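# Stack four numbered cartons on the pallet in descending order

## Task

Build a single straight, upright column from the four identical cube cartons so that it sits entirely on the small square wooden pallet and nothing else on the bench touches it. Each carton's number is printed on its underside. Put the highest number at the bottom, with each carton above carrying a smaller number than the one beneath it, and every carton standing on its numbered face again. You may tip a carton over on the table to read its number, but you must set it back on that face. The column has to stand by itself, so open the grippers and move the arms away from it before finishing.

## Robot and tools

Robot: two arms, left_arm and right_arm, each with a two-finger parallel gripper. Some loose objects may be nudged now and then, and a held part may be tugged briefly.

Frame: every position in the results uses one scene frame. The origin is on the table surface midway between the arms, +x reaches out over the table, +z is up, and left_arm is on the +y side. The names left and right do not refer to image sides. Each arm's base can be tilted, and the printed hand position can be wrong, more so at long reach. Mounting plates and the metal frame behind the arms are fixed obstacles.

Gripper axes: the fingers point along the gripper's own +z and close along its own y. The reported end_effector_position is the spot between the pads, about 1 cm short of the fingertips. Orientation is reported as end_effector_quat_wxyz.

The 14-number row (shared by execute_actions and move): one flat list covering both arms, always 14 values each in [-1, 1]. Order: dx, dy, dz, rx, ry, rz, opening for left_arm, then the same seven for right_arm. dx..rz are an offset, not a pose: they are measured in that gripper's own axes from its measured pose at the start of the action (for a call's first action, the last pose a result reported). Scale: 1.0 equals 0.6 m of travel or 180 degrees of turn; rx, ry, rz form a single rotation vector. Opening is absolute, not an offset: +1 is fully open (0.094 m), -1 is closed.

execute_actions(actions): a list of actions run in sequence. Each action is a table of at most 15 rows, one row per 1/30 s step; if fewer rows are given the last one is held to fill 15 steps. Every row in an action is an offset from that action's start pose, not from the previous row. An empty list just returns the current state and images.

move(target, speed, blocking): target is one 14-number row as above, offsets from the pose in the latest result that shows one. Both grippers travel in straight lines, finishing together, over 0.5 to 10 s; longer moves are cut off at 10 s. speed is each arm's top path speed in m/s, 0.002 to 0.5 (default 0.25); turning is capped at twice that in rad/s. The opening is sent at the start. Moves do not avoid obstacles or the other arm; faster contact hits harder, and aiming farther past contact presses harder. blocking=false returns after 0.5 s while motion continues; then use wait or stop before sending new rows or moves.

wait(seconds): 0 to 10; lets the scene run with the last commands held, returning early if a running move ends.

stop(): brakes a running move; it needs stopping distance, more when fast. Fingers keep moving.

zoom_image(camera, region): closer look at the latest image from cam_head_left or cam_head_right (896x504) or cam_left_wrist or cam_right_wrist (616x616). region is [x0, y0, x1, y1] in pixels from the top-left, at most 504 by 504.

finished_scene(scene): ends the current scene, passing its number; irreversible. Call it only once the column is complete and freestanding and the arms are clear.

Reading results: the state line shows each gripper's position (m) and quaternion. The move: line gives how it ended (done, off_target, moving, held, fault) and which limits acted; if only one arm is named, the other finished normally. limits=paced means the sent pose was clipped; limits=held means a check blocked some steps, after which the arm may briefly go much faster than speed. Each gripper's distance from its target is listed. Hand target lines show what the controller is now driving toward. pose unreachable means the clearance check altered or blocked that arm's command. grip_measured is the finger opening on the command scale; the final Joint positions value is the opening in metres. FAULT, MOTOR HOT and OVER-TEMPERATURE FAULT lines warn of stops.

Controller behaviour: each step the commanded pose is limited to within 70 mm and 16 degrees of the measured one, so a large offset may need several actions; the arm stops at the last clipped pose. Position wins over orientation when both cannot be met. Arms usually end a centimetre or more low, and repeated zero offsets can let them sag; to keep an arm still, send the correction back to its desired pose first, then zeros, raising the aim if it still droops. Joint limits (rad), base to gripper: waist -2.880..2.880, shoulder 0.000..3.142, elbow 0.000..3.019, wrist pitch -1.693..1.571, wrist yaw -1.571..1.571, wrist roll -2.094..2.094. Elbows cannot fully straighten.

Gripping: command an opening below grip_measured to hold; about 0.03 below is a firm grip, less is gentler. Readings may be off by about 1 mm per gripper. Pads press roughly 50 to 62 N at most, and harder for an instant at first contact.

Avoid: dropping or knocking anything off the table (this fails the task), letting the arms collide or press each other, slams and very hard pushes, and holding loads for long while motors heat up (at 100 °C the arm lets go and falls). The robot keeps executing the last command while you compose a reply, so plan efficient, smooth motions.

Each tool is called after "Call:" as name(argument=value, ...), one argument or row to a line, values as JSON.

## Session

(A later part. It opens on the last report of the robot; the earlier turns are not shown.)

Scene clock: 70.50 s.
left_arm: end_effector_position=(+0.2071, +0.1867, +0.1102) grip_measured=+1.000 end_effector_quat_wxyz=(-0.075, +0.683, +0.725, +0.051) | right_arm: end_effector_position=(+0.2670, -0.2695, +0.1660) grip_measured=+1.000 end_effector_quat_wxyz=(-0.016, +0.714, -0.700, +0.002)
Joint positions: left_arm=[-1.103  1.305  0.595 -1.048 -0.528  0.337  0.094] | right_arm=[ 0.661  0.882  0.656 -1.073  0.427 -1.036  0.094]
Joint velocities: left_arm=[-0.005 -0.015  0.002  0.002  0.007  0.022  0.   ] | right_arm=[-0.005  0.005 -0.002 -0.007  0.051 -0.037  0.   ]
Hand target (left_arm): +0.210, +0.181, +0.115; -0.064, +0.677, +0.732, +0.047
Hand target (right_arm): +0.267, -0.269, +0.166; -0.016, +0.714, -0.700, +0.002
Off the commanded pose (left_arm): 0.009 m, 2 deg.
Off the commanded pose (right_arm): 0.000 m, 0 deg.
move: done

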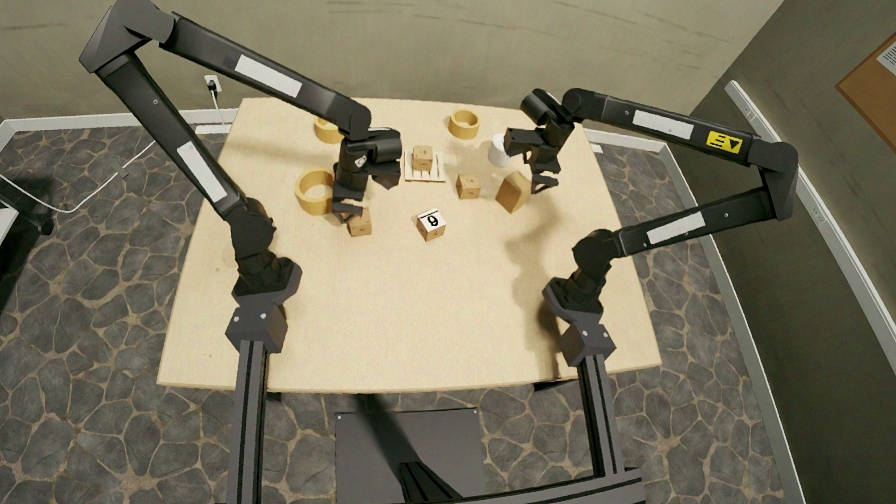

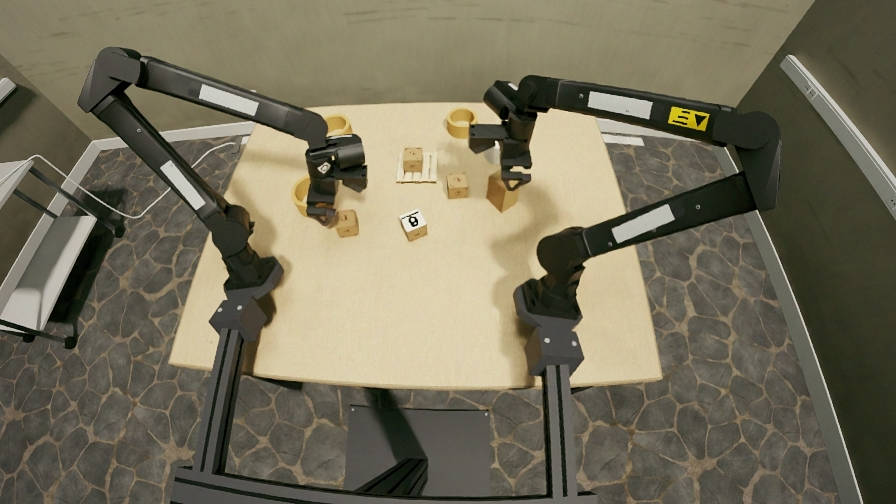

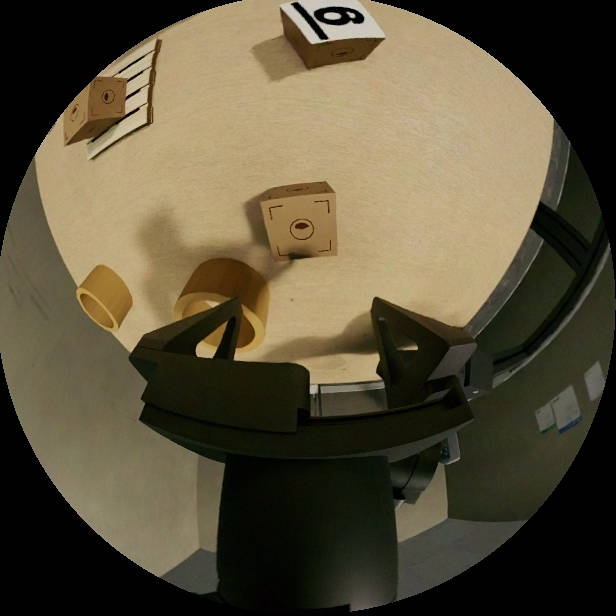

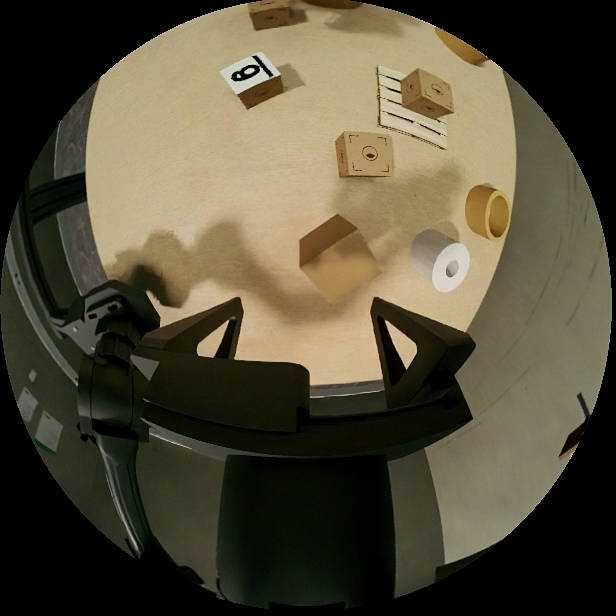

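Call:
move(
  target=[-0.37,0.05,-0.04,-0.02,-0.04,-0.09,1,0,0,0,0,0,0,1],
)

Call:
zoom_image(
  camera="cam_left_wrist",
  region=[200,150,420,370],
)

Scene clock: 72.30 s.
left_arm: end_effector_position=(+0.2482, -0.0210, +0.0900) grip_measured=+1.000 end_effector_quat_wxyz=(-0.010, +0.583, +0.811, +0.045) | right_arm: end_effector_position=(+0.2670, -0.2695, +0.1660) grip_measured=+1.000 end_effector_quat_wxyz=(-0.016, +0.714, -0.700, +0.002)
Joint positions: left_arm=[-1.215  1.814  1.065 -0.942 -0.549  0.007  0.094] | right_arm=[ 0.661  0.882  0.656 -1.073  0.427 -1.036  0.094]
Joint velocities: left_arm=[-0.005  0.005 -0.002 -0.007 -0.022  0.066  0.   ] | right_arm=[-0.015 -0.005 -0.007 -0.002  0.037 -0.007  0.   ]
Hand target (left_arm): +0.251, -0.033, +0.094; +0.000, +0.578, +0.815, +0.041
Hand target (right_arm): +0.267, -0.269, +0.166; -0.016, +0.714, -0.700, +0.002
Off the commanded pose (left_arm): 0.013 m, 1 deg.
Off the commanded pose (right_arm): 0.000 m, 0 deg.
move: off_target (left_arm)

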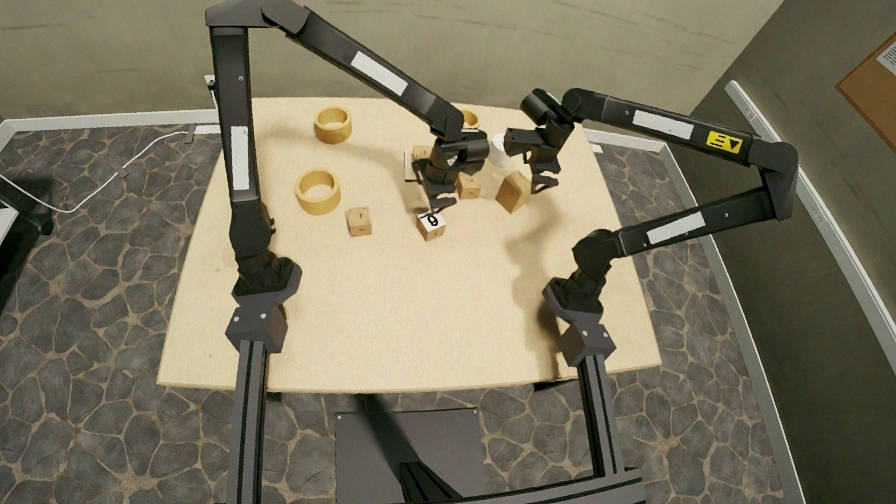

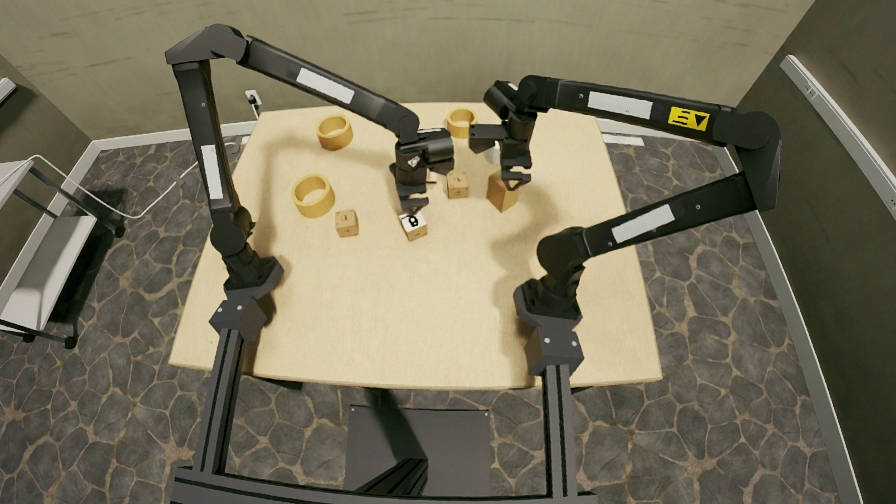

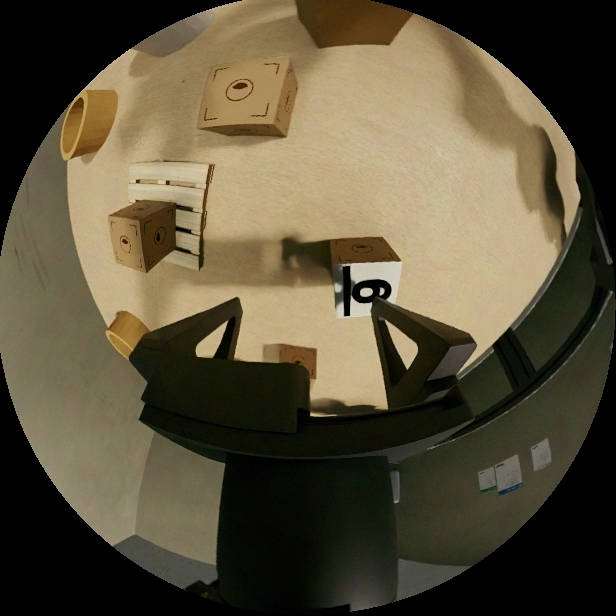

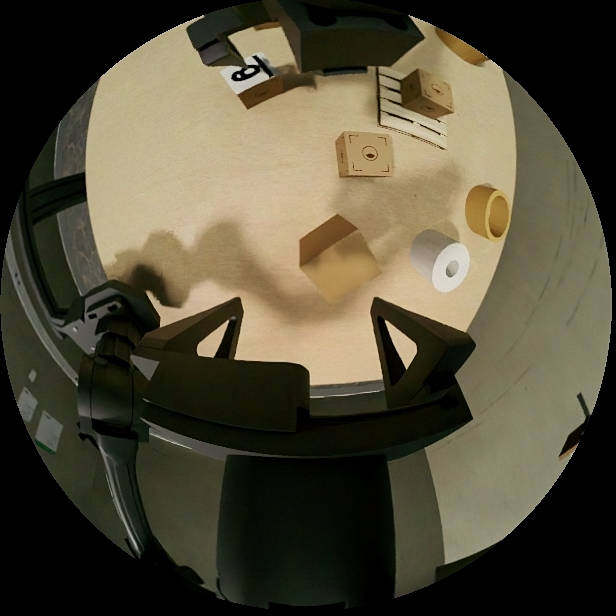

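Region (200, 150, 420, 370) of cam_left_wrist's 616x616 image, scaled by 2.291, with more detail than that image has.

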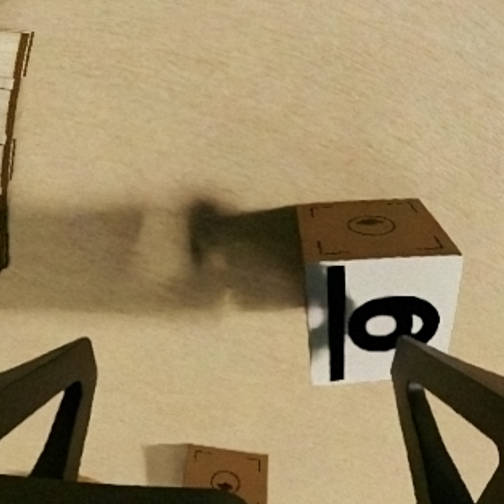

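Call:
move(
  target=[0,-0.085,-0.01,0.015,-0.02,0,1,0,0,0,0,0,0,1],
  speed=0.12,
)

Scene clock: 73.20 s.
left_arm: end_effector_position=(+0.2011, -0.0343, +0.0940) grip_measured=+1.000 end_effector_quat_wxyz=(-0.000, +0.591, +0.807, +0.011) | right_arm: end_effector_position=(+0.2670, -0.2695, +0.1660) grip_measured=+1.000 end_effector_quat_wxyz=(-0.016, +0.714, -0.700, +0.002)
Joint positions: left_arm=[-1.303  1.814  1.013 -0.875 -0.497 -0.045  0.094] | right_arm=[ 0.661  0.882  0.656 -1.073  0.427 -1.036  0.094]
Joint velocities: left_arm=[ 0.005 -0.005  0.002 -0.007  0.066 -0.051  0.   ] | right_arm=[ 0.005  0.005 -0.027 -0.002 -0.007 -0.022  0.   ]
Hand target (left_arm): +0.200, -0.038, +0.093; +0.002, +0.584, +0.812, +0.008
Hand target (right_arm): +0.267, -0.269, +0.166; -0.016, +0.714, -0.700, +0.002
Off the commanded pose (left_arm): 0.004 m, 1 deg.
Off the commanded pose (right_arm): 0.000 m, 0 deg.
move: done

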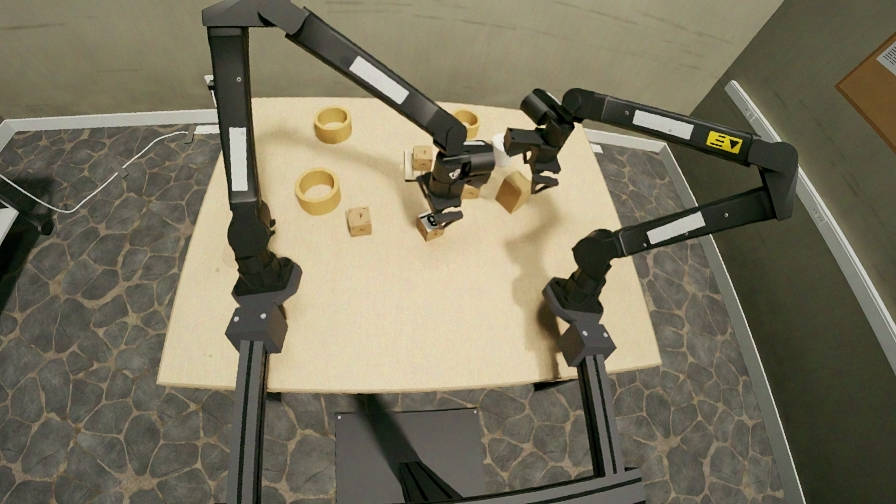

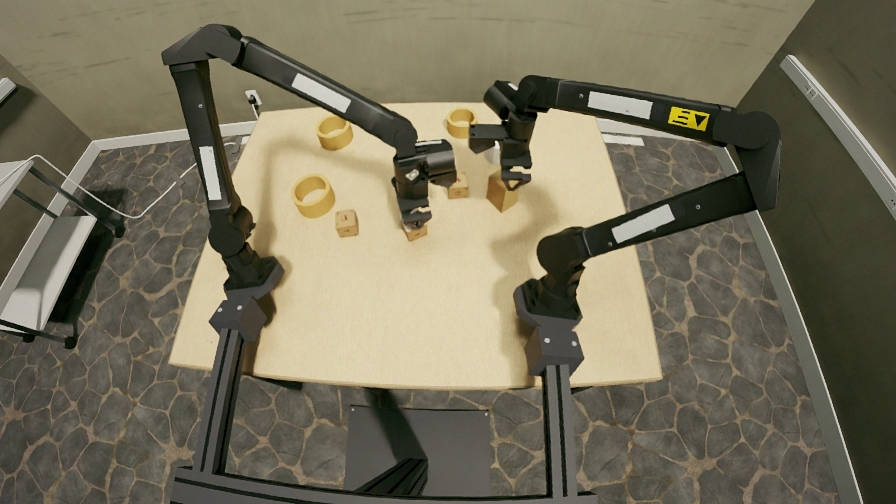

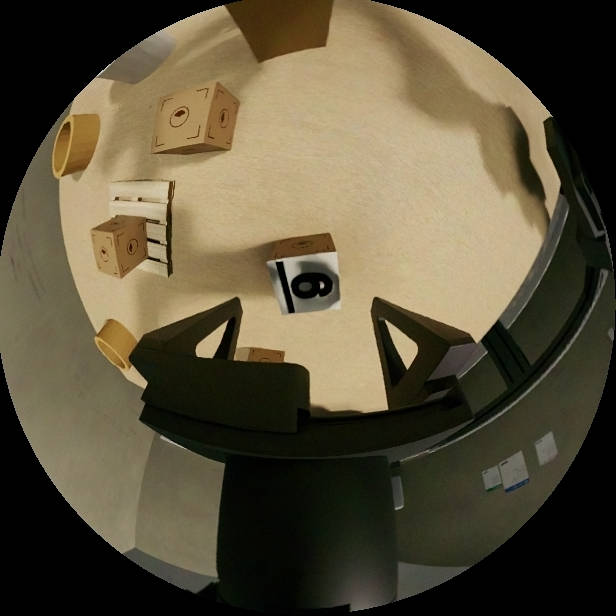

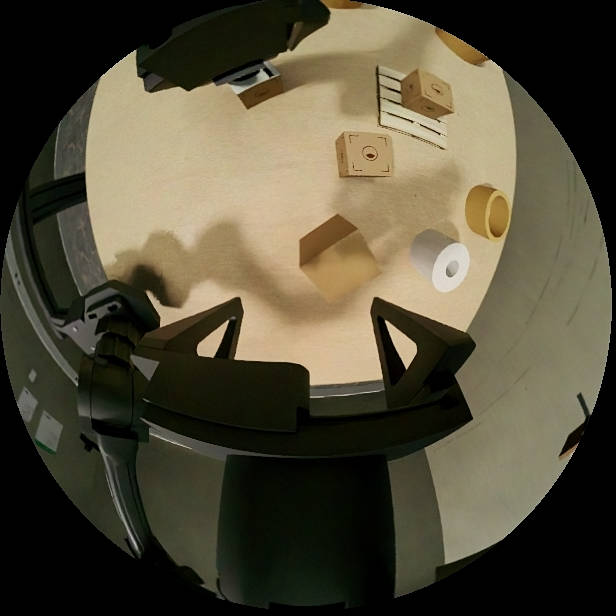

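Call:
move(
  target=[0.008,0.003,0.088,0,0,-0.035,1,0,0,0,0,0,0,1],
  speed=0.1,
)

Call:
execute_actions(
  actions=[
    [[0,0,0,0,0,0,0.1,0,0,0,0,0,0,1]],
    [[0,0,0,0,0,0,0.1,0,0,0,0,0,0,1]],
  ],
)

Call:
move(
  target=[0.2,0.05,-0.3,0,0,0.14,0.1,0.05,0,-0.08,0,0,0,1],
)

Call:
move(
  target=[0,0,0,0,-0.5,0,0.1,0,0,0,0,-0.5,0,1],
  speed=0.4,
)

Scene clock: 74.37 s.
left_arm: end_effector_position=(+0.2005, -0.0269, +0.0457) grip_measured=+1.000 end_effector_quat_wxyz=(-0.001, +0.553, +0.833, +0.010) | right_arm: end_effector_position=(+0.2670, -0.2695, +0.1660) grip_measured=+1.000 end_effector_quat_wxyz=(-0.016, +0.714, -0.700, +0.002)
Joint positions: left_arm=[-1.247  1.879  0.957 -0.724 -0.498 -0.072  0.094] | right_arm=[ 0.661  0.882  0.656 -1.073  0.427 -1.036  0.094]
Joint velocities: left_arm=[-0.005 -0.005  0.012 -0.002  0.022  0.066  0.   ] | right_arm=[-0.015  0.005  0.002 -0.007  0.037  0.007  0.   ]
Hand target (left_arm): +0.202, -0.028, +0.041; +0.000, +0.545, +0.838, +0.011
Hand target (right_arm): +0.267, -0.269, +0.166; -0.016, +0.714, -0.700, +0.002
Off the commanded pose (left_arm): 0.005 m, 1 deg.
Off the commanded pose (right_arm): 0.000 m, 0 deg.
move: done

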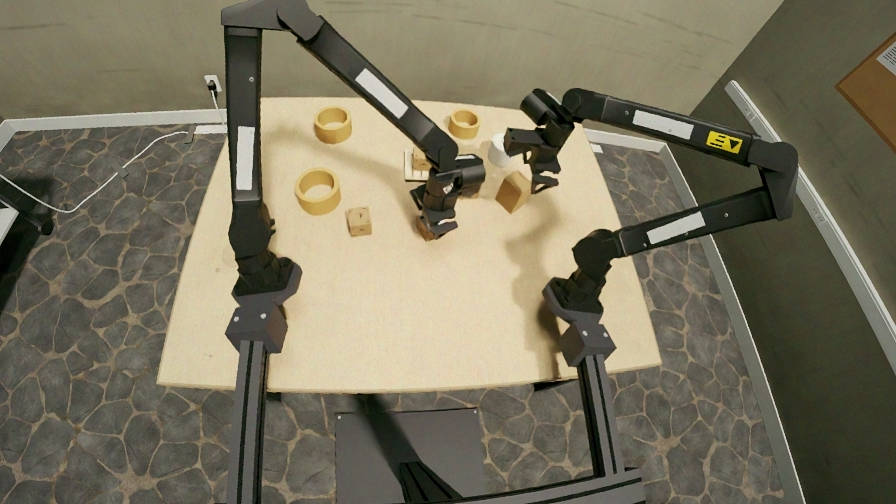

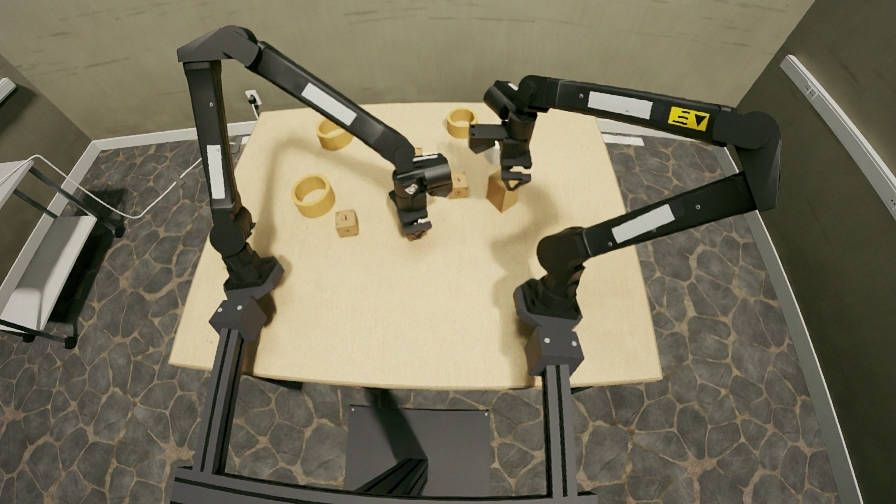

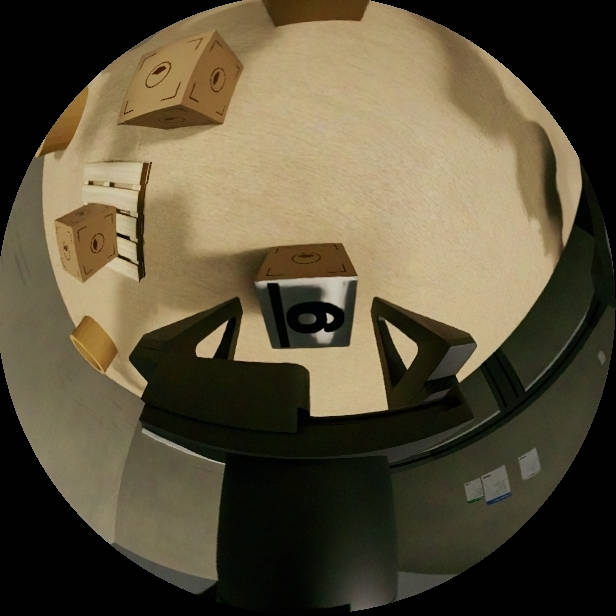

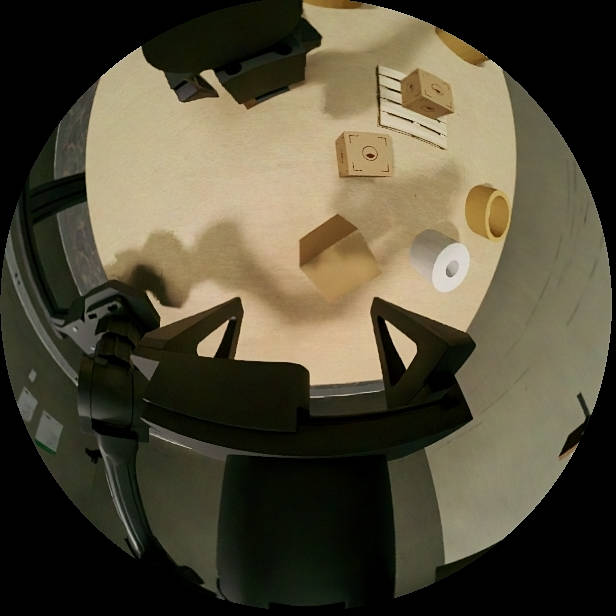

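Scene clock: 75.37 s.
left_arm: end_effector_position=(+0.2005, -0.0269, +0.0457) grip_measured=+0.142 end_effector_quat_wxyz=(-0.001, +0.553, +0.833, +0.010) | right_arm: end_effector_position=(+0.2670, -0.2695, +0.1660) grip_measured=+1.000 end_effector_quat_wxyz=(-0.016, +0.714, -0.700, +0.002)
Joint positions: left_arm=[-1.247  1.879  0.957 -0.724 -0.499 -0.072  0.054] | right_arm=[ 0.661  0.882  0.656 -1.073  0.427 -1.036  0.094]
Joint velocities: left_arm=[-0.005 -0.005 -0.002 -0.007 -0.022  0.022 -0.001] | right_arm=[ 0.015 -0.005 -0.002 -0.007  0.037  0.022  0.   ]
Hand target (left_arm): +0.201, -0.027, +0.046; -0.001, +0.553, +0.833, +0.010
Hand target (right_arm): +0.267, -0.269, +0.166; -0.016, +0.714, -0.700, +0.002
Off the commanded pose (left_arm): 0.000 m, 0 deg.
Off the commanded pose (right_arm): 0.000 m, 0 deg.

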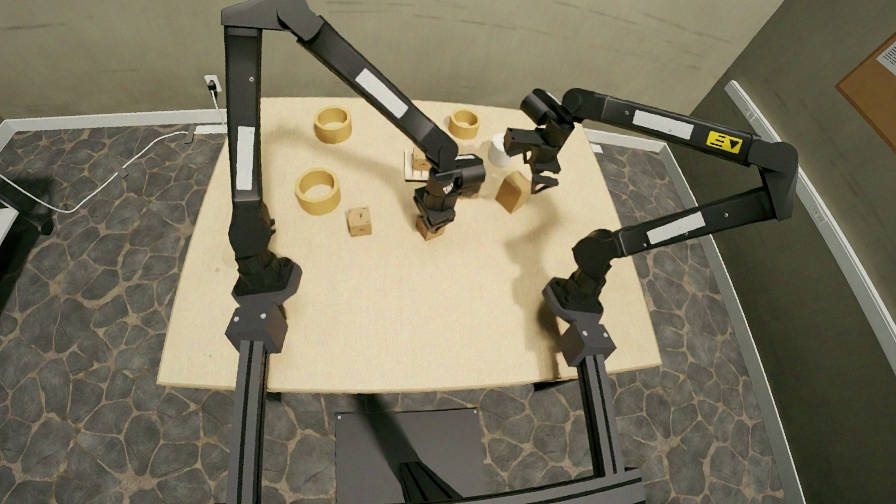

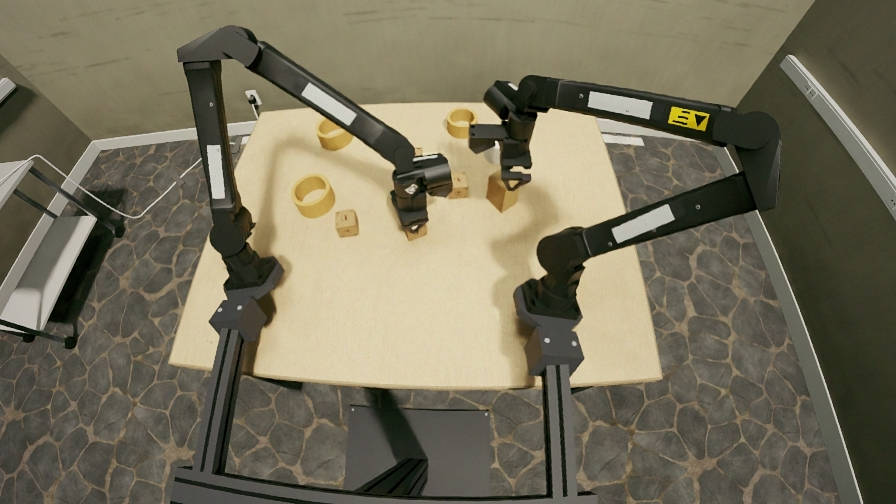

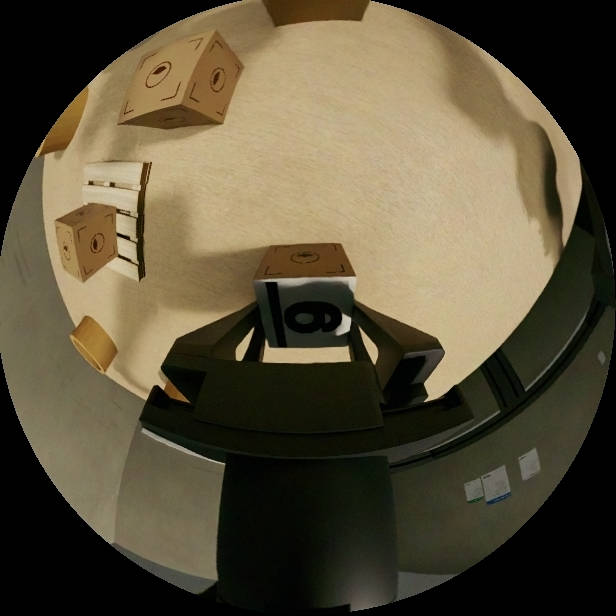

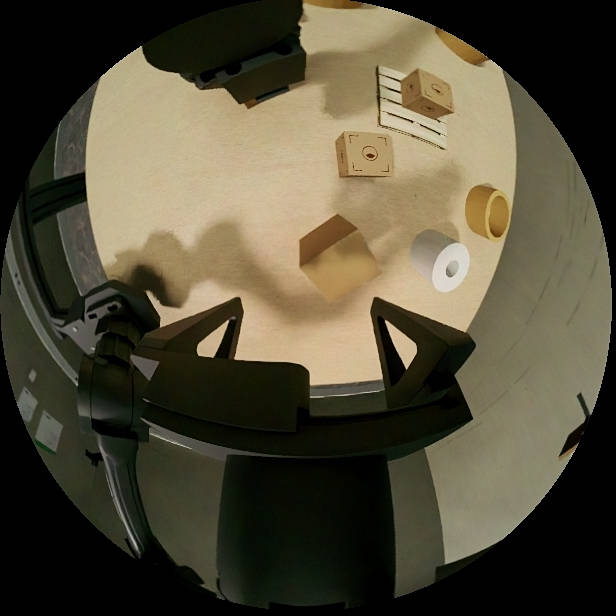

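Scene clock: 76.70 s.
left_arm: end_effector_position=(+0.1797, +0.0967, +0.2215) grip_measured=+0.142 end_effector_quat_wxyz=(-0.004, +0.716, +0.698, +0.014) | right_arm: end_effector_position=(+0.2483, -0.2981, +0.1966) grip_measured=+1.000 end_effector_quat_wxyz=(+0.004, +0.720, -0.694, -0.003)
Joint positions: left_arm=[-1.449  1.327  0.844 -1.278 -0.478  0.121  0.054] | right_arm=[ 0.661  0.77   0.679 -1.253  0.427 -1.036  0.094]
Joint velocities: left_arm=[ 0.005  0.005  0.012 -0.012 -0.051  0.037 -0.001] | right_arm=[ 0.005 -0.015  0.002 -0.032 -0.051 -0.066  0.   ]
Hand target (left_arm): +0.180, +0.093, +0.227; -0.002, +0.721, +0.692, +0.010
Hand target (right_arm): +0.265, -0.300, +0.213; -0.016, +0.714, -0.700, +0.002
Off the commanded pose (left_arm): 0.008 m, 1 deg.
Off the commanded pose (right_arm): 0.025 m, 3 deg.
move: off_target (right_arm)

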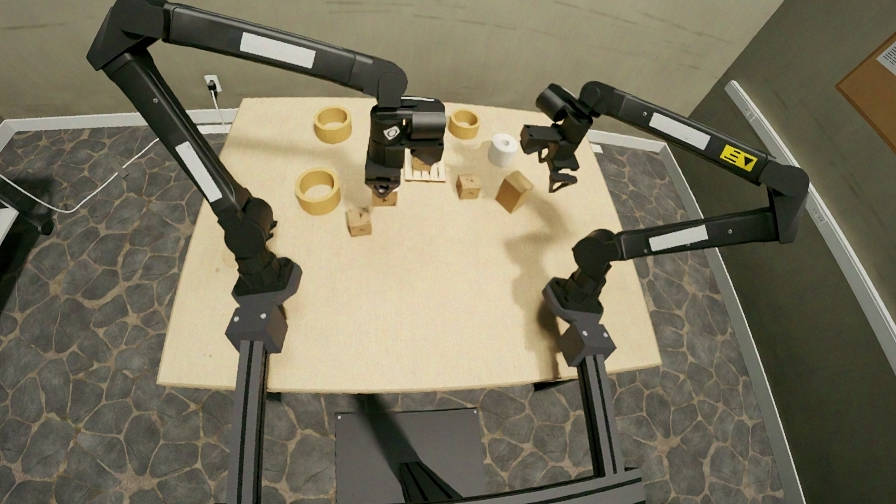

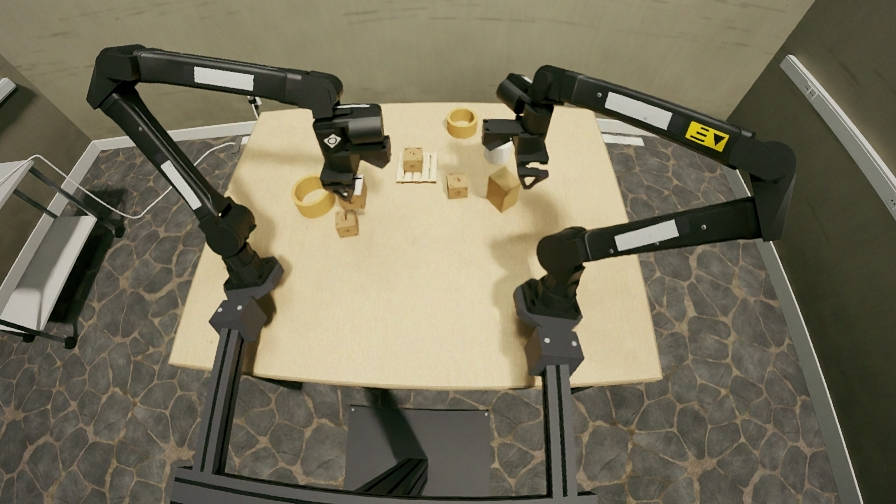

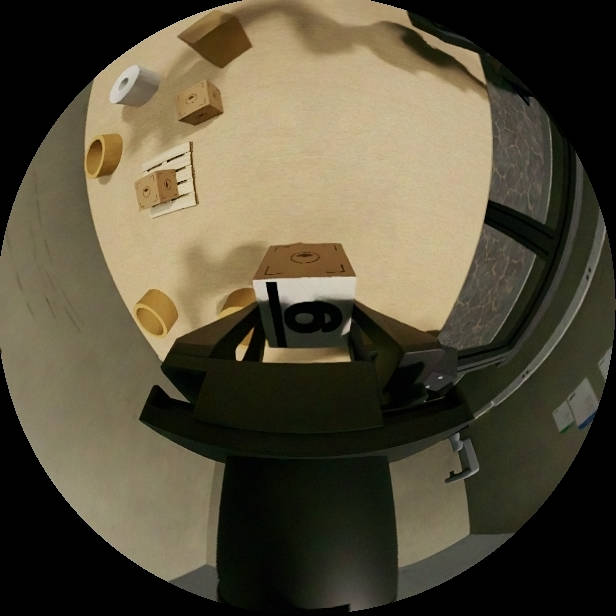

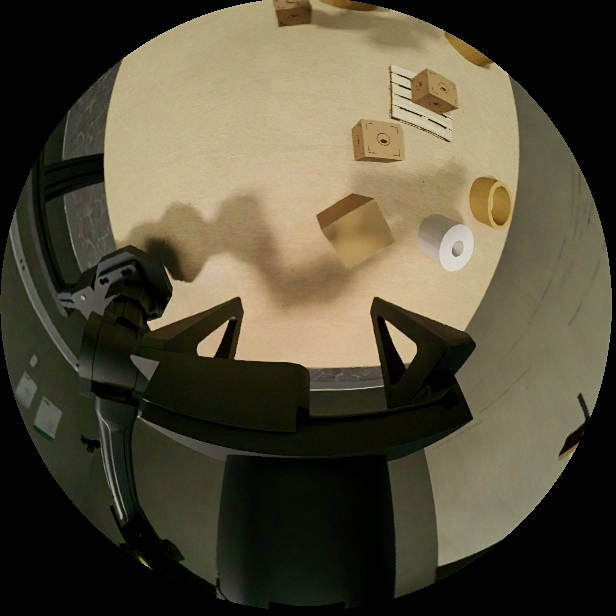

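Scene clock: 79.30 s.
left_arm: end_effector_position=(+0.1764, +0.0958, +0.2188) grip_measured=+0.142 end_effector_quat_wxyz=(+0.486, +0.518, +0.498, -0.497) | right_arm: end_effector_position=(+0.2545, -0.2942, +0.2072) grip_measured=+1.000 end_effector_quat_wxyz=(-0.454, +0.478, -0.630, -0.410)
Joint positions: left_arm=[-0.799  0.911  0.038  0.527  0.734  0.684  0.054] | right_arm=[-0.336  0.904  0.526 -1.286 -1.209 -2.085  0.094]
Joint velocities: left_arm=[-0.015 -0.015 -0.022 -0.002 -0.066 -0.066  0.   ] | right_arm=[ 0.005 -0.005 -0.012 -0.007 -0.051  0.022  0.   ]
Hand target (left_arm): +0.179, +0.096, +0.221; +0.488, +0.513, +0.499, -0.500
Hand target (right_arm): +0.252, -0.295, +0.201; +0.454, -0.474, +0.633, +0.410
Off the commanded pose (left_arm): 0.004 m, 1 deg.
Off the commanded pose (right_arm): 0.013 m, 20 deg; orientation clipped at the last step of the last action.
joint sent to its limit (right arm) — the command would take joint 6 (wrist roll) past its lower limit, so that joint was sent only as far as its limit.
move: off_target (right_arm); limits=paced

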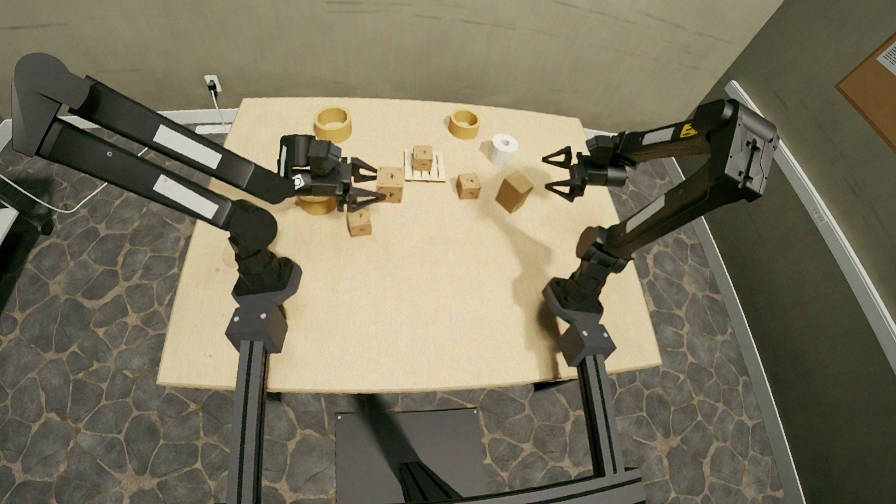

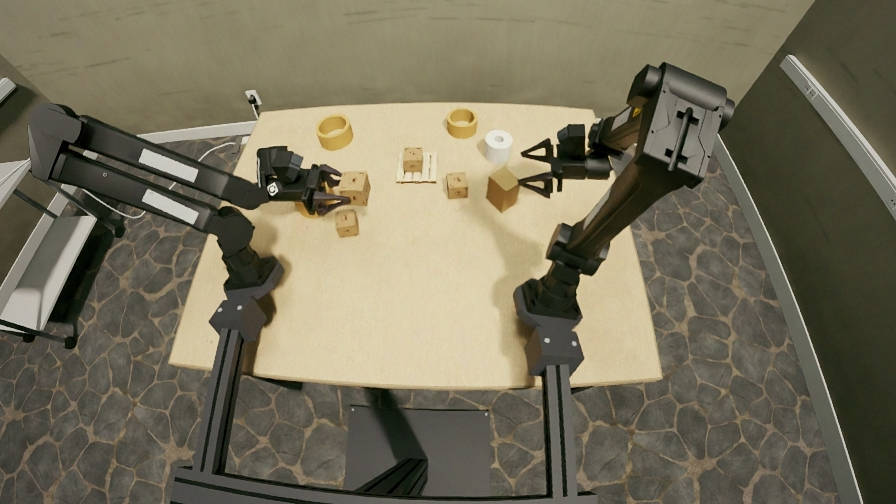

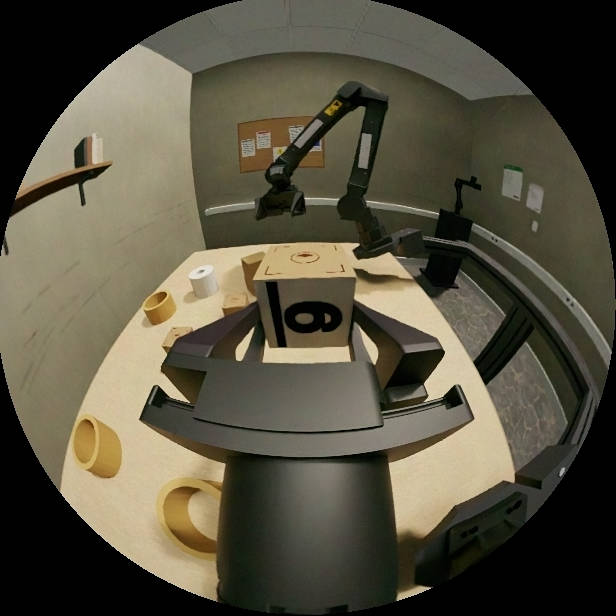

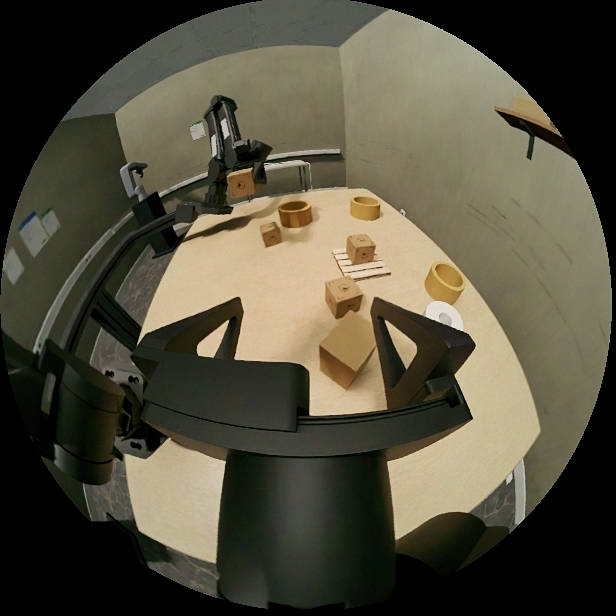

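Call:
move(
  target=[0,0.12,0.1,0,0,0,0.1,0,0,0.25,0,0,0.45,1],
  speed=0.3,
)

Scene clock: 82.63 s.
left_arm: end_effector_position=(+0.2337, +0.0393, +0.2116) grip_measured=+0.142 end_effector_quat_wxyz=(+0.470, +0.521, +0.505, -0.502) | right_arm: end_effector_position=(+0.2820, -0.1579, +0.1696) grip_measured=+1.000 end_effector_quat_wxyz=(+0.083, +0.033, +0.793, +0.603)
Joint positions: left_arm=[-0.799  1.238  0.248  0.61   0.734  0.683  0.054] | right_arm=[ 0.29   0.984  0.322  0.05  -0.888  0.475  0.094]
Joint velocities: left_arm=[-0.005  0.015 -0.002  0.017 -0.066 -0.051 -0.   ] | right_arm=[-0.015 -0.005 -0.032  0.002 -0.037 -0.007  0.   ]
Hand target (left_arm): +0.246, +0.034, +0.218; +0.486, +0.518, +0.498, -0.497
Hand target (right_arm): +0.276, -0.154, +0.165; +0.070, +0.038, +0.793, +0.604
Off the commanded pose (left_arm): 0.015 m, 2 deg.
Off the commanded pose (right_arm): 0.006 m, 2 deg.
move: off_target (left_arm)

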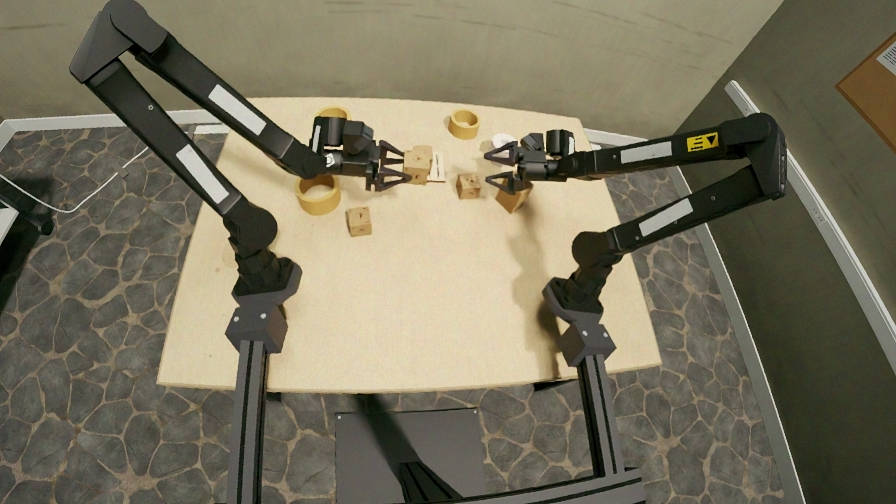

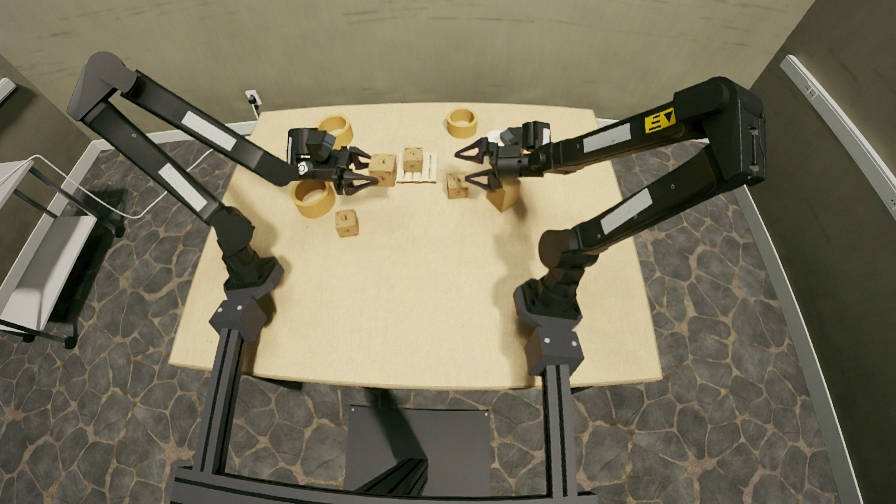

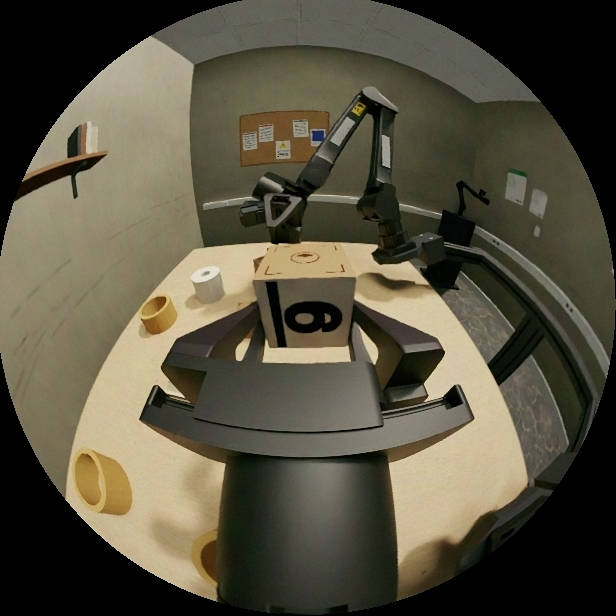

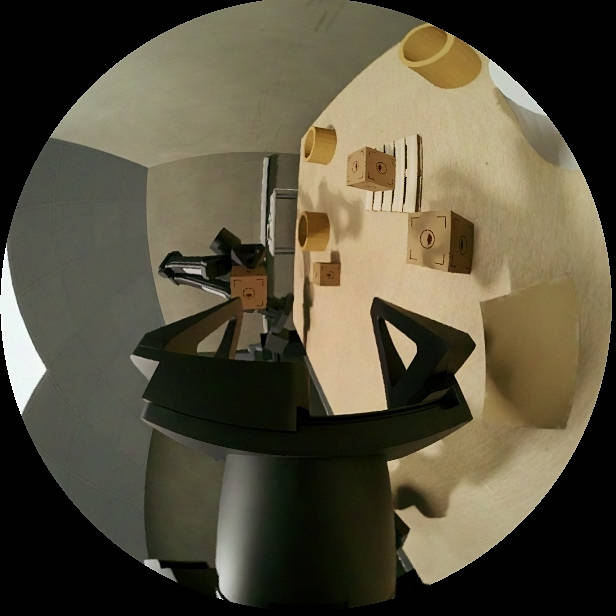

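Call:
move(
  target=[0,0,0,0,0,0,0.1,0.097,0.125,0.122,-0.086,0.052,0.023,1],
  speed=0.15,
)

Scene clock: 84.47 s.
left_arm: end_effector_position=(+0.2337, +0.0393, +0.2116) grip_measured=+0.142 end_effector_quat_wxyz=(+0.470, +0.521, +0.505, -0.502) | right_arm: end_effector_position=(+0.2409, -0.0627, +0.2196) grip_measured=+1.000 end_effector_quat_wxyz=(+0.013, -0.007, +0.708, +0.706)
Joint positions: left_arm=[-0.799  1.238  0.248  0.61   0.734  0.683  0.054] | right_arm=[ 0.629  1.187  0.309  0.526 -0.895  0.822  0.094]
Joint velocities: left_arm=[-0.005 -0.005 -0.007 -0.007  0.022  0.037 -0.001] | right_arm=[-0.015 -0.005 -0.012  0.007  0.022  0.037  0.   ]
Hand target (left_arm): +0.234, +0.039, +0.212; +0.470, +0.521, +0.505, -0.502
Hand target (right_arm): +0.235, -0.061, +0.215; -0.000, -0.002, +0.710, +0.704
Off the commanded pose (left_arm): 0.000 m, 0 deg.
Off the commanded pose (right_arm): 0.008 m, 2 deg.
move: done

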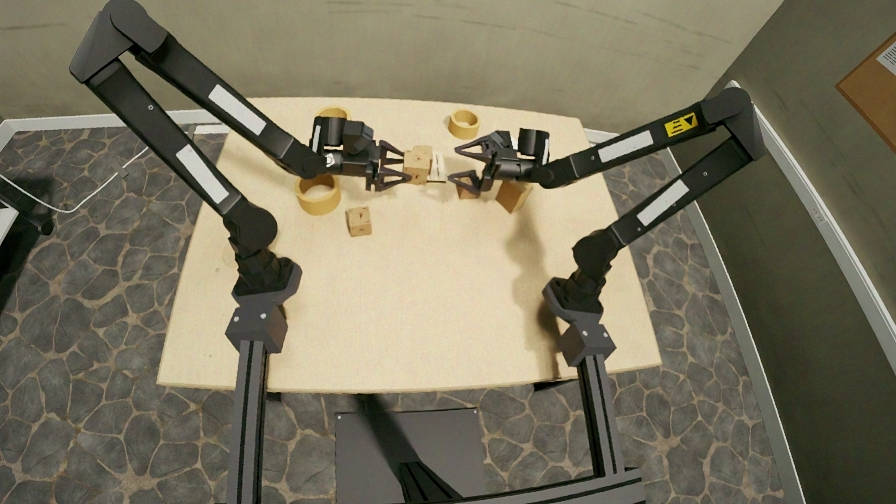

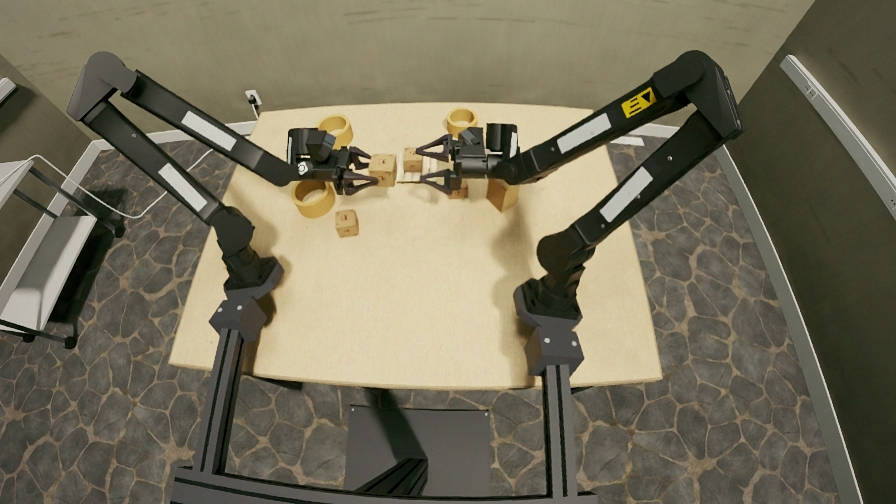

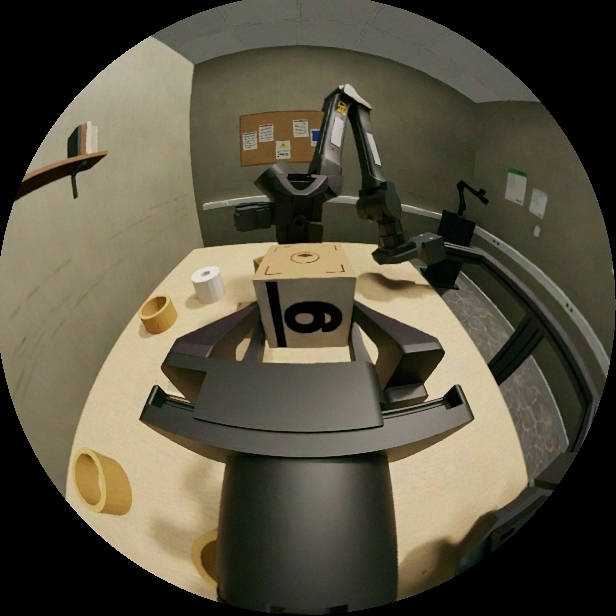

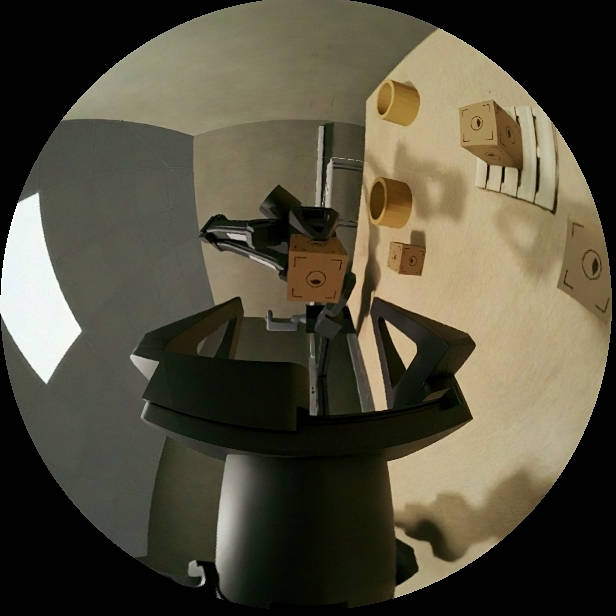

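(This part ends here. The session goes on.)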